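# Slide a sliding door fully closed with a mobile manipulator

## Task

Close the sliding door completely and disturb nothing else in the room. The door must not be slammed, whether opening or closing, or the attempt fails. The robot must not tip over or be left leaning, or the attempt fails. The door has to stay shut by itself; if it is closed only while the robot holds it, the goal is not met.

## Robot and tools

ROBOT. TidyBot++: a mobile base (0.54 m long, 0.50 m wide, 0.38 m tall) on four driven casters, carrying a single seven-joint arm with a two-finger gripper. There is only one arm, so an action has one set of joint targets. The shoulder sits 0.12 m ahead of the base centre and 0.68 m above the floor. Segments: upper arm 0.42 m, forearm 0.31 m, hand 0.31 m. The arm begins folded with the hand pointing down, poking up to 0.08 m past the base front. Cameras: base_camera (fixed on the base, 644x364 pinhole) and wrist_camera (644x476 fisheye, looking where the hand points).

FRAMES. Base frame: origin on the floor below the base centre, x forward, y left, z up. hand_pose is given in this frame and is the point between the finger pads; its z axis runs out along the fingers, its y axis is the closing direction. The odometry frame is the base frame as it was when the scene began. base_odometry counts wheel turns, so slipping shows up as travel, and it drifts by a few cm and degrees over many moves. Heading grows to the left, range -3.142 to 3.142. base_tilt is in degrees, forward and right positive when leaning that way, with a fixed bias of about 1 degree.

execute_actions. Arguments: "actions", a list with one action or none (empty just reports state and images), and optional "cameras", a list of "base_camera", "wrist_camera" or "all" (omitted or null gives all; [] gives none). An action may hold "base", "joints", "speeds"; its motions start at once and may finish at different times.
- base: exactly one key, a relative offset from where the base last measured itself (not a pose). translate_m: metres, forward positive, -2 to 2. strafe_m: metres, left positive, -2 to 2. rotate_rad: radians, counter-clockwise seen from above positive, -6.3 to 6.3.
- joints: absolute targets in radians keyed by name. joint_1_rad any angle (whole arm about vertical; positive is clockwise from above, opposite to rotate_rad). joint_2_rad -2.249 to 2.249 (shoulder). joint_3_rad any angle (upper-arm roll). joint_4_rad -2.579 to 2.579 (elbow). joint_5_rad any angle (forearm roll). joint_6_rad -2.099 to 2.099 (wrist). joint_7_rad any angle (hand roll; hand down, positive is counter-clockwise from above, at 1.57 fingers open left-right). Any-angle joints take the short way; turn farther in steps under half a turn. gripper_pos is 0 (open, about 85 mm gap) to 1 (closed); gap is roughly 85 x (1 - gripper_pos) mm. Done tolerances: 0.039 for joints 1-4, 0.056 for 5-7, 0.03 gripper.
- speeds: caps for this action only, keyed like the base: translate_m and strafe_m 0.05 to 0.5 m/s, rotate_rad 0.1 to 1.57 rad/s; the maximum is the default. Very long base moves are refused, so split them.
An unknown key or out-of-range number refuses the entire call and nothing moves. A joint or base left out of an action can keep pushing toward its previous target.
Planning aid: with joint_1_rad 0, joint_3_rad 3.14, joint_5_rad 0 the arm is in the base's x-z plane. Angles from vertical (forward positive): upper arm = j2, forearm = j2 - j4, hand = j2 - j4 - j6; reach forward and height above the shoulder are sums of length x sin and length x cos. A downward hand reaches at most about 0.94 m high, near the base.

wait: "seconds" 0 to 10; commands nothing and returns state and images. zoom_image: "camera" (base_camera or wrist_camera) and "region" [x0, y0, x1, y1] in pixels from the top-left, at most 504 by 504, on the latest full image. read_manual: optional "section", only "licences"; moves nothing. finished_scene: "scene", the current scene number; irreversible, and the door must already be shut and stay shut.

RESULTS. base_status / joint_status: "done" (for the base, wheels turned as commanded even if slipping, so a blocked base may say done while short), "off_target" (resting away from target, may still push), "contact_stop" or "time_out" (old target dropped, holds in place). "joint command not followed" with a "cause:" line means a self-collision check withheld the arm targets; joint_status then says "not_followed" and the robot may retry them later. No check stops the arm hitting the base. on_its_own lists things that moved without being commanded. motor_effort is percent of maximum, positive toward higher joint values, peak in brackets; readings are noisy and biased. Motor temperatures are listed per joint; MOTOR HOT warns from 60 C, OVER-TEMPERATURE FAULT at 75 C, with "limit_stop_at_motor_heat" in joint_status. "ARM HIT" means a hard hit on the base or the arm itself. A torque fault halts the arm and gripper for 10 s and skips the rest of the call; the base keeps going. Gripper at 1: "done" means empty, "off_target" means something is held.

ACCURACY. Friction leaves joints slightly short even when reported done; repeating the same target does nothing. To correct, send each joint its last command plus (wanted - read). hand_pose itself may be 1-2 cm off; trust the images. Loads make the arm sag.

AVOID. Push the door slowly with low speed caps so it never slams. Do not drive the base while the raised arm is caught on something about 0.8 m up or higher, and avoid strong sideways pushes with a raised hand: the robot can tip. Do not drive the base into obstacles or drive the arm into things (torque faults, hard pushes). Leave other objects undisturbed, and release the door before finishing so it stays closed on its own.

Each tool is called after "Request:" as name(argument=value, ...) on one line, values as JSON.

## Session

Request:
execute_actions(actions=[])

Scene clock: 0.00 s.
Motor temperatures (°C, as the motors report them): [34 32 30 31 35 42 46]
base_odometry: x=+0.000 y=+0.000 heading=+0.000 (m, m, rad; odometry frame)
base_tilt: forward=+0.5 right=-0.2 (deg)
base_status: not commanded
joint_positions: joint_1_rad=+0.038 joint_2_rad=-0.407 joint_3_rad=+3.108 joint_4_rad=-2.538 joint_5_rad=-0.038 joint_6_rad=-0.904 joint_7_rad=+1.539 gripper_pos=+0.000
joint_status: not commanded
motor_effort: joint_1_rad=-1 joint_2_rad=+0 joint_3_rad=+1 joint_4_rad=+13 joint_5_rad=+0 joint_6_rad=+2 joint_7_rad=+0 (%)
hand_pose: x=+0.2517 y=+0.0085 z=+0.5916 quat_wxyz=(-0.010, +0.998, -0.030, +0.053) (m; base frame)
pictures: base_camera, wrist_camera
Images, in order (width x height): base_camera 644x364, wrist_camera 644x476.

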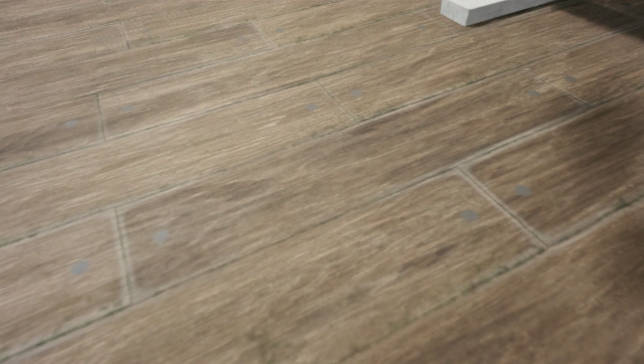

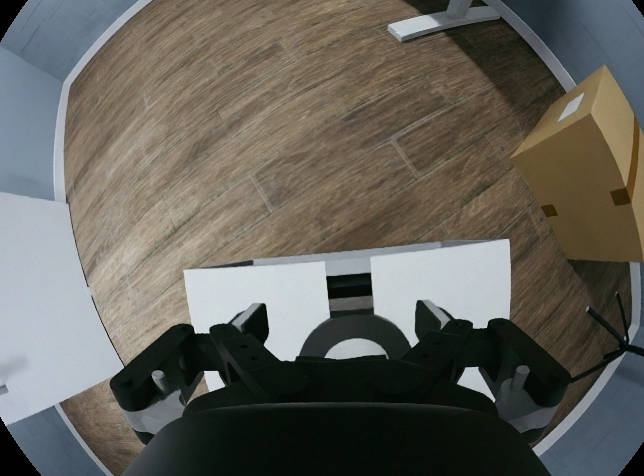

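Request:
execute_actions(actions=[{"base":{"rotate_rad":2.05},"joints":{"joint_6_rad":0.1,"joint_1_rad":0.0,"joint_2_rad":-0.4,"joint_4_rad":-2.0,"joint_3_rad":3.16,"joint_5_rad":0.02,"joint_7_rad":1.6}}])

Scene clock: 7.50 s.
Motor temperatures (°C, as the motors report them): [34 32 30 31 35 42 46]
base_odometry: x=+0.000 y=+0.000 heading=+2.050 (m, m, rad; odometry frame)
base_tilt: forward=+0.5 right=-0.3 (deg)
base_status: done
joint_positions: joint_1_rad=+0.008 joint_2_rad=-0.406 joint_3_rad=+3.148 joint_4_rad=-2.007 joint_5_rad=-0.003 joint_6_rad=+0.066 joint_7_rad=+1.561 gripper_pos=+0.000
joint_status: all done
motor_effort: joint_1_rad=-1(3) joint_2_rad=-7(8) joint_3_rad=+1(1) joint_4_rad=+20(20) joint_5_rad=+0(1) joint_6_rad=+9(9) joint_7_rad=+0(0) (%)
hand_pose: x=+0.5782 y=-0.0061 z=+1.0699 quat_wxyz=(+0.000, +0.694, -0.010, +0.720) (m; base frame)
pictures: base_camera, wrist_camera
Images, in order (width x height): base_camera 644x364, wrist_camera 644x476.

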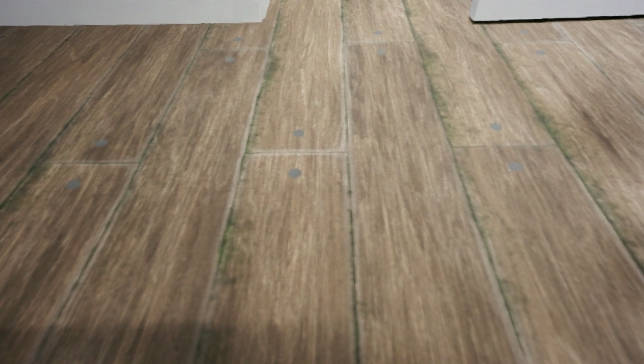

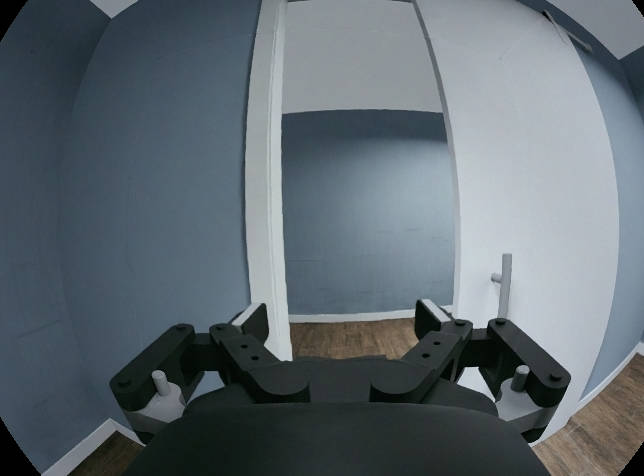

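Request:
execute_actions(actions=[{"base":{"strafe_m":-0.45},"joints":{"joint_6_rad":0.63,"joint_2_rad":-0.19,"joint_4_rad":-2.37,"joint_7_rad":1.58}}], cameras=[])

Request:
execute_actions(actions=[{"base":{"translate_m":0.24}}])

Scene clock: 14.60 s.
Motor temperatures (°C, as the motors report them): [34 32 30 31 35 42 46]
base_odometry: x=+0.399 y=+0.208 heading=+2.050 (m, m, rad; odometry frame)
base_tilt: forward=+0.5 right=-0.3 (deg)
base_status: done
joint_positions: joint_1_rad=+0.007 joint_2_rad=-0.196 joint_3_rad=+3.155 joint_4_rad=-2.360 joint_5_rad=-0.002 joint_6_rad=+0.590 joint_7_rad=+1.561 gripper_pos=+0.000
joint_status: all done
motor_effort: joint_1_rad=-1(2) joint_2_rad=-11(12) joint_3_rad=+0(3) joint_4_rad=+17(20) joint_5_rad=+0(0) joint_6_rad=+9(9) joint_7_rad=+0(0) (%)
hand_pose: x=+0.6091 y=-0.0093 z=+0.9177 quat_wxyz=(+0.002, +0.708, -0.012, +0.706) (m; base frame)
pictures: none
No camera images: the call's "cameras" was empty. Leave "cameras" out to get every camera's image.

Scene clock: 16.37 s.
Motor temperatures (°C, as the motors report them): [34 32 30 31 35 42 46]
base_odometry: x=+0.288 y=+0.421 heading=+2.050 (m, m, rad; odometry frame)
base_tilt: forward=+0.5 right=-0.3 (deg)
base_status: done
joint_positions: joint_1_rad=+0.007 joint_2_rad=-0.187 joint_3_rad=+3.155 joint_4_rad=-2.361 joint_5_rad=-0.002 joint_6_rad=+0.591 joint_7_rad=+1.561 gripper_pos=+0.000
joint_status: not commanded
motor_effort: joint_1_rad=-1(1) joint_2_rad=-11(13) joint_3_rad=+0(1) joint_4_rad=+17(18) joint_5_rad=+0(0) joint_6_rad=+9(10) joint_7_rad=+0(0) (%)
hand_pose: x=+0.6109 y=-0.0093 z=+0.9133 quat_wxyz=(+0.003, +0.711, -0.012, +0.703) (m; base frame)
pictures: base_camera, wrist_camera
Images, in order (width x height): base_camera 644x364, wrist_camera 644x476.

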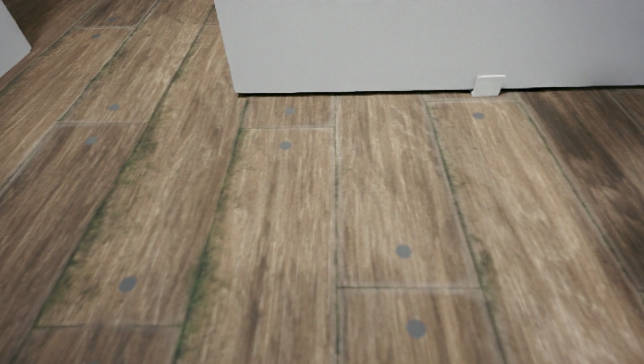

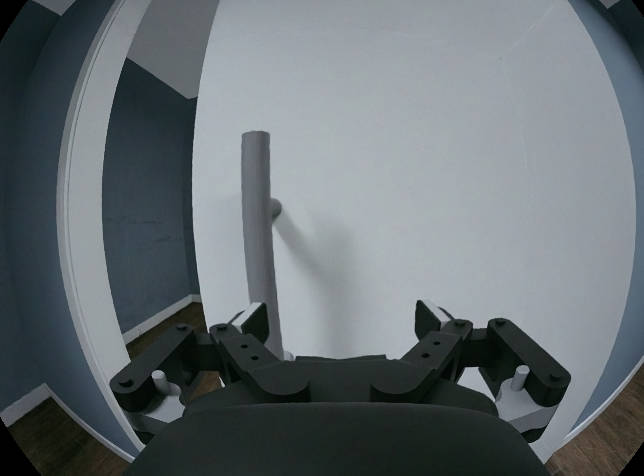

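Request:
execute_actions(actions=[{"base":{"rotate_rad":0.03}}], cameras=[])

Request:
execute_actions(actions=[{"base":{"strafe_m":0.055}}], cameras=[])

Request:
execute_actions(actions=[{"base":{"translate_m":0.08},"speeds":{"translate_m":0.12}}])

Scene clock: 19.27 s.
Motor temperatures (°C, as the motors report them): [34 32 30 31 35 42 46]
base_odometry: x=+0.288 y=+0.421 heading=+2.080 (m, m, rad; odometry frame)
base_tilt: forward=+0.5 right=-0.3 (deg)
base_status: done
joint_positions: joint_1_rad=+0.004 joint_2_rad=-0.187 joint_3_rad=+3.156 joint_4_rad=-2.361 joint_5_rad=-0.001 joint_6_rad=+0.591 joint_7_rad=+1.561 gripper_pos=+0.000
joint_status: not commanded
motor_effort: joint_1_rad=-1(3) joint_2_rad=-11(11) joint_3_rad=+0(2) joint_4_rad=+16(17) joint_5_rad=+0(1) joint_6_rad=+9(9) joint_7_rad=+0(0) (%)
hand_pose: x=+0.6109 y=-0.0082 z=+0.9133 quat_wxyz=(+0.002, +0.711, -0.011, +0.703) (m; base frame)
pictures: none
No camera images: the call's "cameras" was empty. Leave "cameras" out to get every camera's image.

Scene clock: 20.30 s.
Motor temperatures (°C, as the motors report them): [34 32 30 31 35 42 46]
base_odometry: x=+0.240 y=+0.395 heading=+2.080 (m, m, rad; odometry frame)
base_tilt: forward=+0.5 right=-0.3 (deg)
base_status: done
joint_positions: joint_1_rad=+0.003 joint_2_rad=-0.187 joint_3_rad=+3.156 joint_4_rad=-2.361 joint_5_rad=+0.000 joint_6_rad=+0.591 joint_7_rad=+1.561 gripper_pos=+0.000
joint_status: not commanded
motor_effort: joint_1_rad=-1(3) joint_2_rad=-11(12) joint_3_rad=+1(2) joint_4_rad=+17(17) joint_5_rad=+0(1) joint_6_rad=+9(10) joint_7_rad=+0(0) (%)
hand_pose: x=+0.6109 y=-0.0074 z=+0.9133 quat_wxyz=(+0.001, +0.711, -0.010, +0.703) (m; base frame)
pictures: none
No camera images: the call's "cameras" was empty. Leave "cameras" out to get every camera's image.

Scene clock: 21.57 s.
Motor temperatures (°C, as the motors report them): [34 32 30 31 35 42 46]
base_odometry: x=+0.201 y=+0.465 heading=+2.080 (m, m, rad; odometry frame)
base_tilt: forward=+0.5 right=-0.3 (deg)
base_status: done
joint_positions: joint_1_rad=+0.003 joint_2_rad=-0.188 joint_3_rad=+3.156 joint_4_rad=-2.362 joint_5_rad=+0.000 joint_6_rad=+0.592 joint_7_rad=+1.561 gripper_pos=+0.000
joint_status: not commanded
motor_effort: joint_1_rad=-1(2) joint_2_rad=-11(13) joint_3_rad=+1(1) joint_4_rad=+17(18) joint_5_rad=+0(0) joint_6_rad=+9(9) joint_7_rad=+0(0) (%)
hand_pose: x=+0.6107 y=-0.0074 z=+0.9135 quat_wxyz=(+0.001, +0.711, -0.010, +0.703) (m; base frame)
pictures: base_camera, wrist_camera
Images, in order (width x height): base_camera 644x364, wrist_camera 644x476.

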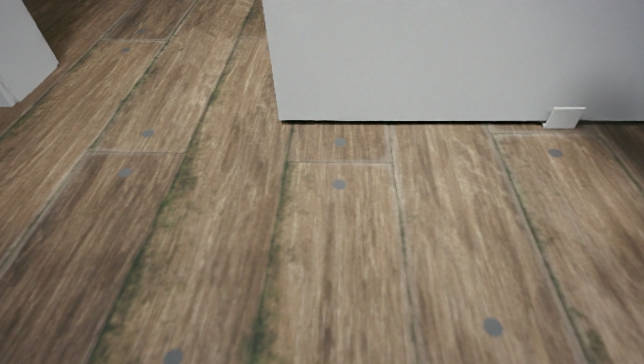

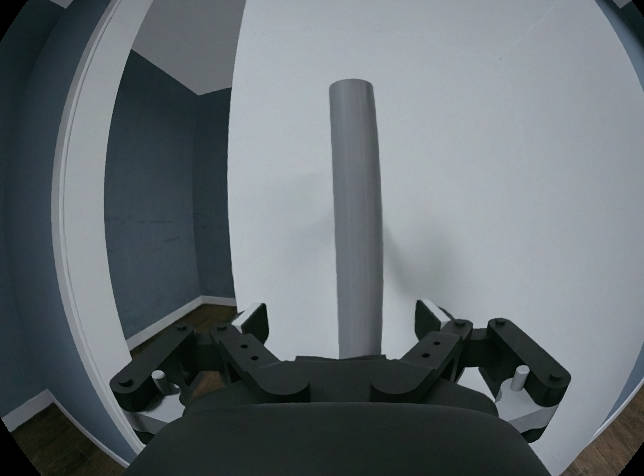

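Request:
execute_actions(actions=[{"base":{"translate_m":0.03},"speeds":{"translate_m":0.08}}], cameras=[])

Request:
execute_actions(actions=[{"joints":{"gripper_pos":0.85}}])

Scene clock: 24.57 s.
Motor temperatures (°C, as the motors report them): [34 32 30 31 35 42 46]
base_odometry: x=+0.186 y=+0.491 heading=+2.080 (m, m, rad; odometry frame)
base_tilt: forward=+0.5 right=-0.3 (deg)
base_status: done
joint_positions: joint_1_rad=+0.003 joint_2_rad=-0.190 joint_3_rad=+3.156 joint_4_rad=-2.362 joint_5_rad=+0.000 joint_6_rad=+0.592 joint_7_rad=+1.561 gripper_pos=+0.000
joint_status: not commanded
motor_effort: joint_1_rad=-1(1) joint_2_rad=-11(13) joint_3_rad=+1(1) joint_4_rad=+17(18) joint_5_rad=+0(0) joint_6_rad=+9(10) joint_7_rad=+0(0) (%)
hand_pose: x=+0.6103 y=-0.0074 z=+0.9141 quat_wxyz=(+0.001, +0.710, -0.010, +0.704) (m; base frame)
pictures: none
No camera images: the call's "cameras" was empty. Leave "cameras" out to get every camera's image.

Scene clock: 25.60 s.
Motor temperatures (°C, as the motors report them): [34 32 30 31 35 42 46]
base_odometry: x=+0.186 y=+0.491 heading=+2.080 (m, m, rad; odometry frame)
base_tilt: forward=+0.5 right=-0.3 (deg)
base_status: not commanded
joint_positions: joint_1_rad=+0.012 joint_2_rad=-0.190 joint_3_rad=+3.169 joint_4_rad=-2.362 joint_5_rad=+0.001 joint_6_rad=+0.592 joint_7_rad=+1.562 gripper_pos=+0.763
joint_status: gripper_pos off_target (ended at +0.763, target +0.850)
motor_effort: joint_1_rad=-4(8) joint_2_rad=-11(11) joint_3_rad=-3(7) joint_4_rad=+17(17) joint_5_rad=+0(4) joint_6_rad=+10(10) joint_7_rad=-3(4) (%)
hand_pose: x=+0.6101 y=-0.0189 z=+0.9141 quat_wxyz=(+0.009, +0.710, -0.018, +0.704) (m; base frame)
pictures: base_camera, wrist_camera
Images, in order (width x height): base_camera 644x364, wrist_camera 644x476.

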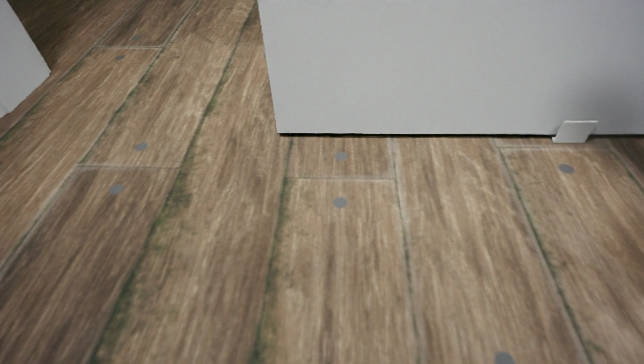

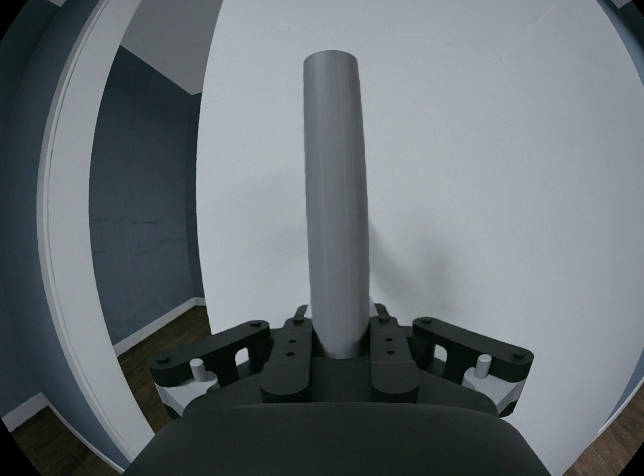

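Request:
execute_actions(actions=[{"base":{"strafe_m":0.38},"speeds":{"strafe_m":0.12}}])

Scene clock: 31.10 s.
Motor temperatures (°C, as the motors report them): [34 32 30 31 35 42 46]
base_odometry: x=-0.146 y=+0.306 heading=+2.080 (m, m, rad; odometry frame)
base_tilt: forward=+0.6 right=-0.3 (deg)
base_status: done
joint_positions: joint_1_rad=+0.024 joint_2_rad=-0.156 joint_3_rad=+3.185 joint_4_rad=-2.336 joint_5_rad=+0.001 joint_6_rad=+0.598 joint_7_rad=+1.569 gripper_pos=+0.764
joint_status: not commanded
motor_effort: joint_1_rad=-5(10) joint_2_rad=-19(21) joint_3_rad=-3(9) joint_4_rad=+10(19) joint_5_rad=+2(3) joint_6_rad=+9(10) joint_7_rad=-1(4) (%)
hand_pose: x=+0.6222 y=-0.0334 z=+0.9145 quat_wxyz=(+0.020, +0.710, -0.026, +0.703) (m; base frame)
pictures: base_camera, wrist_camera
Images, in order (width x height): base_camera 644x364, wrist_camera 644x476.

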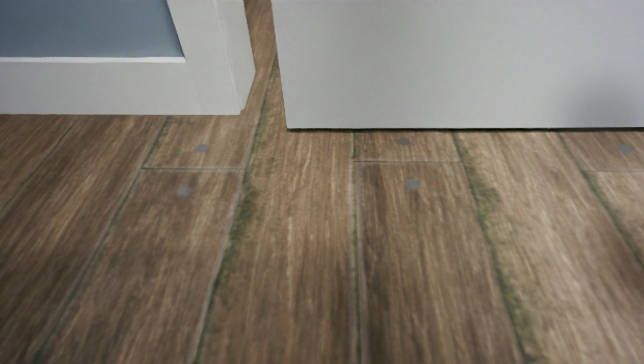

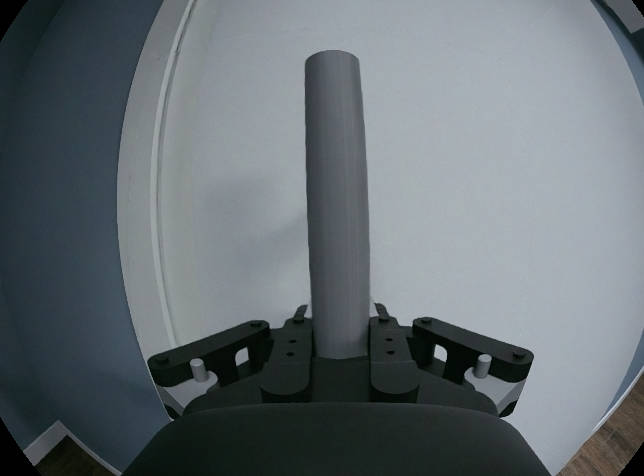

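Request:
execute_actions(actions=[{"base":{"translate_m":0.014},"speeds":{"translate_m":0.05}}], cameras=[])

Request:
execute_actions(actions=[{"base":{"strafe_m":0.2},"speeds":{"strafe_m":0.05}}])

Scene clock: 33.77 s.
Motor temperatures (°C, as the motors report them): [34 32 30 31 35 42 46]
base_odometry: x=-0.153 y=+0.318 heading=+2.080 (m, m, rad; odometry frame)
base_tilt: forward=+0.5 right=-0.3 (deg)
base_status: done
joint_positions: joint_1_rad=+0.025 joint_2_rad=-0.185 joint_3_rad=+3.185 joint_4_rad=-2.362 joint_5_rad=+0.001 joint_6_rad=+0.598 joint_7_rad=+1.569 gripper_pos=+0.764
joint_status: not commanded
motor_effort: joint_1_rad=-4(9) joint_2_rad=-11(20) joint_3_rad=-2(8) joint_4_rad=+17(18) joint_5_rad=+0(3) joint_6_rad=+10(10) joint_7_rad=-3(3) (%)
hand_pose: x=+0.6106 y=-0.0334 z=+0.9141 quat_wxyz=(+0.020, +0.709, -0.027, +0.704) (m; base frame)
pictures: none
No camera images: the call's "cameras" was empty. Leave "cameras" out to get every camera's image.

Scene clock: 38.27 s.
Motor temperatures (°C, as the motors report them): [34 32 30 31 35 42 46]
base_odometry: x=-0.327 y=+0.221 heading=+2.080 (m, m, rad; odometry frame)
base_tilt: forward=+0.6 right=-0.3 (deg)
base_status: done
joint_positions: joint_1_rad=+0.093 joint_2_rad=-0.158 joint_3_rad=+3.256 joint_4_rad=-2.337 joint_5_rad=+0.000 joint_6_rad=+0.599 joint_7_rad=+1.570 gripper_pos=+0.764
joint_status: not commanded
motor_effort: joint_1_rad=-18(21) joint_2_rad=-18(20) joint_3_rad=-18(21) joint_4_rad=+11(19) joint_5_rad=+6(7) joint_6_rad=+8(10) joint_7_rad=-4(5) (%)
hand_pose: x=+0.6123 y=-0.1059 z=+0.9143 quat_wxyz=(+0.066, +0.706, -0.080, +0.700) (m; base frame)
pictures: base_camera, wrist_camera
Images, in order (width x height): base_camera 644x364, wrist_camera 644x476.

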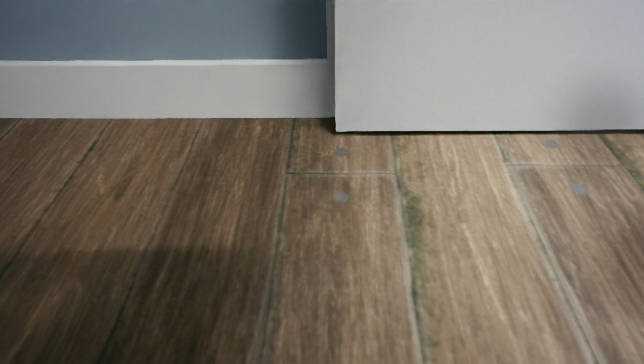

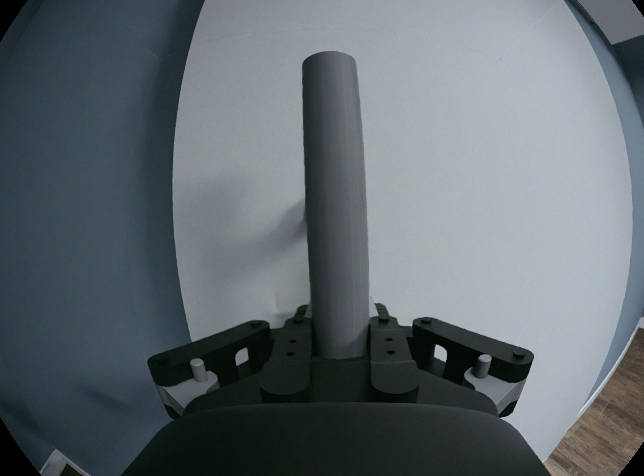

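At the stop, with twice the sliding load.

Request:
execute_actions(actions=[{"base":{"strafe_m":-0.075},"speeds":{"strafe_m":0.1}}], cameras=[])

Request:
execute_actions(actions=[{"joints":{"gripper_pos":0}}], cameras=[])

Request:
execute_actions(actions=[{"base":{"translate_m":-0.12}}])

Scene clock: 42.17 s.
Motor temperatures (°C, as the motors report them): [34 32 30 31 35 42 46]
base_odometry: x=-0.262 y=+0.257 heading=+2.080 (m, m, rad; odometry frame)
base_tilt: forward=+0.5 right=-0.3 (deg)
base_status: done
joint_positions: joint_1_rad=+0.019 joint_2_rad=-0.178 joint_3_rad=+3.179 joint_4_rad=-2.356 joint_5_rad=+0.000 joint_6_rad=+0.599 joint_7_rad=+1.570 gripper_pos=+0.764
joint_status: not commanded
motor_effort: joint_1_rad=-4(19) joint_2_rad=-11(18) joint_3_rad=-2(18) joint_4_rad=+17(17) joint_5_rad=+2(6) joint_6_rad=+9(10) joint_7_rad=-1(4) (%)
hand_pose: x=+0.6137 y=-0.0279 z=+0.9141 quat_wxyz=(+0.017, +0.710, -0.022, +0.704) (m; base frame)
pictures: none
No camera images: the call's "cameras" was empty. Leave "cameras" out to get every camera's image.

Scene clock: 43.20 s.
Motor temperatures (°C, as the motors report them): [34 32 30 31 35 42 46]
base_odometry: x=-0.262 y=+0.257 heading=+2.080 (m, m, rad; odometry frame)
base_tilt: forward=+0.6 right=-0.4 (deg)
base_status: not commanded
joint_positions: joint_1_rad=+0.008 joint_2_rad=-0.179 joint_3_rad=+3.169 joint_4_rad=-2.357 joint_5_rad=+0.000 joint_6_rad=+0.599 joint_7_rad=+1.570 gripper_pos=+0.000
joint_status: all done
motor_effort: joint_1_rad=-1(4) joint_2_rad=-11(12) joint_3_rad=+0(2) joint_4_rad=+17(17) joint_5_rad=+0(2) joint_6_rad=+9(10) joint_7_rad=+0(1) (%)
hand_pose: x=+0.6137 y=-0.0170 z=+0.9140 quat_wxyz=(+0.010, +0.710, -0.014, +0.704) (m; base frame)
pictures: none
No camera images: the call's "cameras" was empty. Leave "cameras" out to get every camera's image.

Scene clock: 44.57 s.
Motor temperatures (°C, as the motors report them): [34 32 30 31 35 42 46]
base_odometry: x=-0.203 y=+0.152 heading=+2.080 (m, m, rad; odometry frame)
base_tilt: forward=+0.5 right=-0.2 (deg)
base_status: done
joint_positions: joint_1_rad=+0.008 joint_2_rad=-0.191 joint_3_rad=+3.169 joint_4_rad=-2.361 joint_5_rad=+0.000 joint_6_rad=+0.599 joint_7_rad=+1.570 gripper_pos=+0.000
joint_status: not commanded
motor_effort: joint_1_rad=-1(1) joint_2_rad=-11(15) joint_3_rad=+1(1) joint_4_rad=+17(17) joint_5_rad=+0(0) joint_6_rad=+9(9) joint_7_rad=+0(0) (%)
hand_pose: x=+0.6100 y=-0.0170 z=+0.9174 quat_wxyz=(+0.010, +0.707, -0.014, +0.707) (m; base frame)
pictures: base_camera, wrist_camera
Images, in order (width x height): base_camera 644x364, wrist_camera 644x476.

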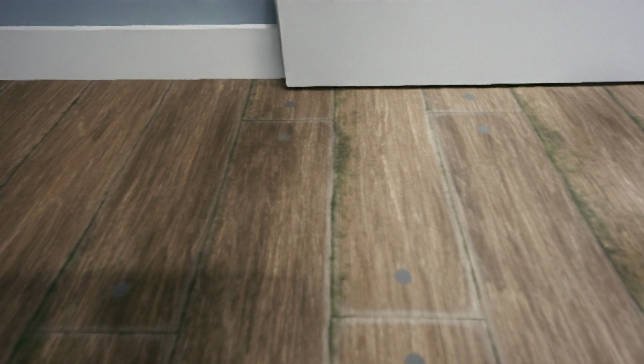

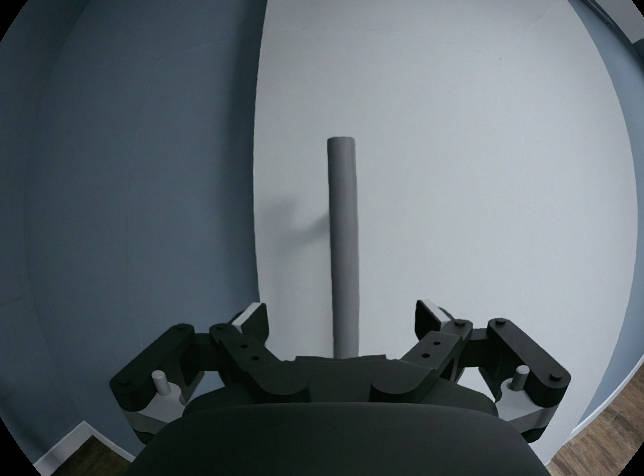

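Request:
finished_scene(scene=2)

The scene is finished: the task was done.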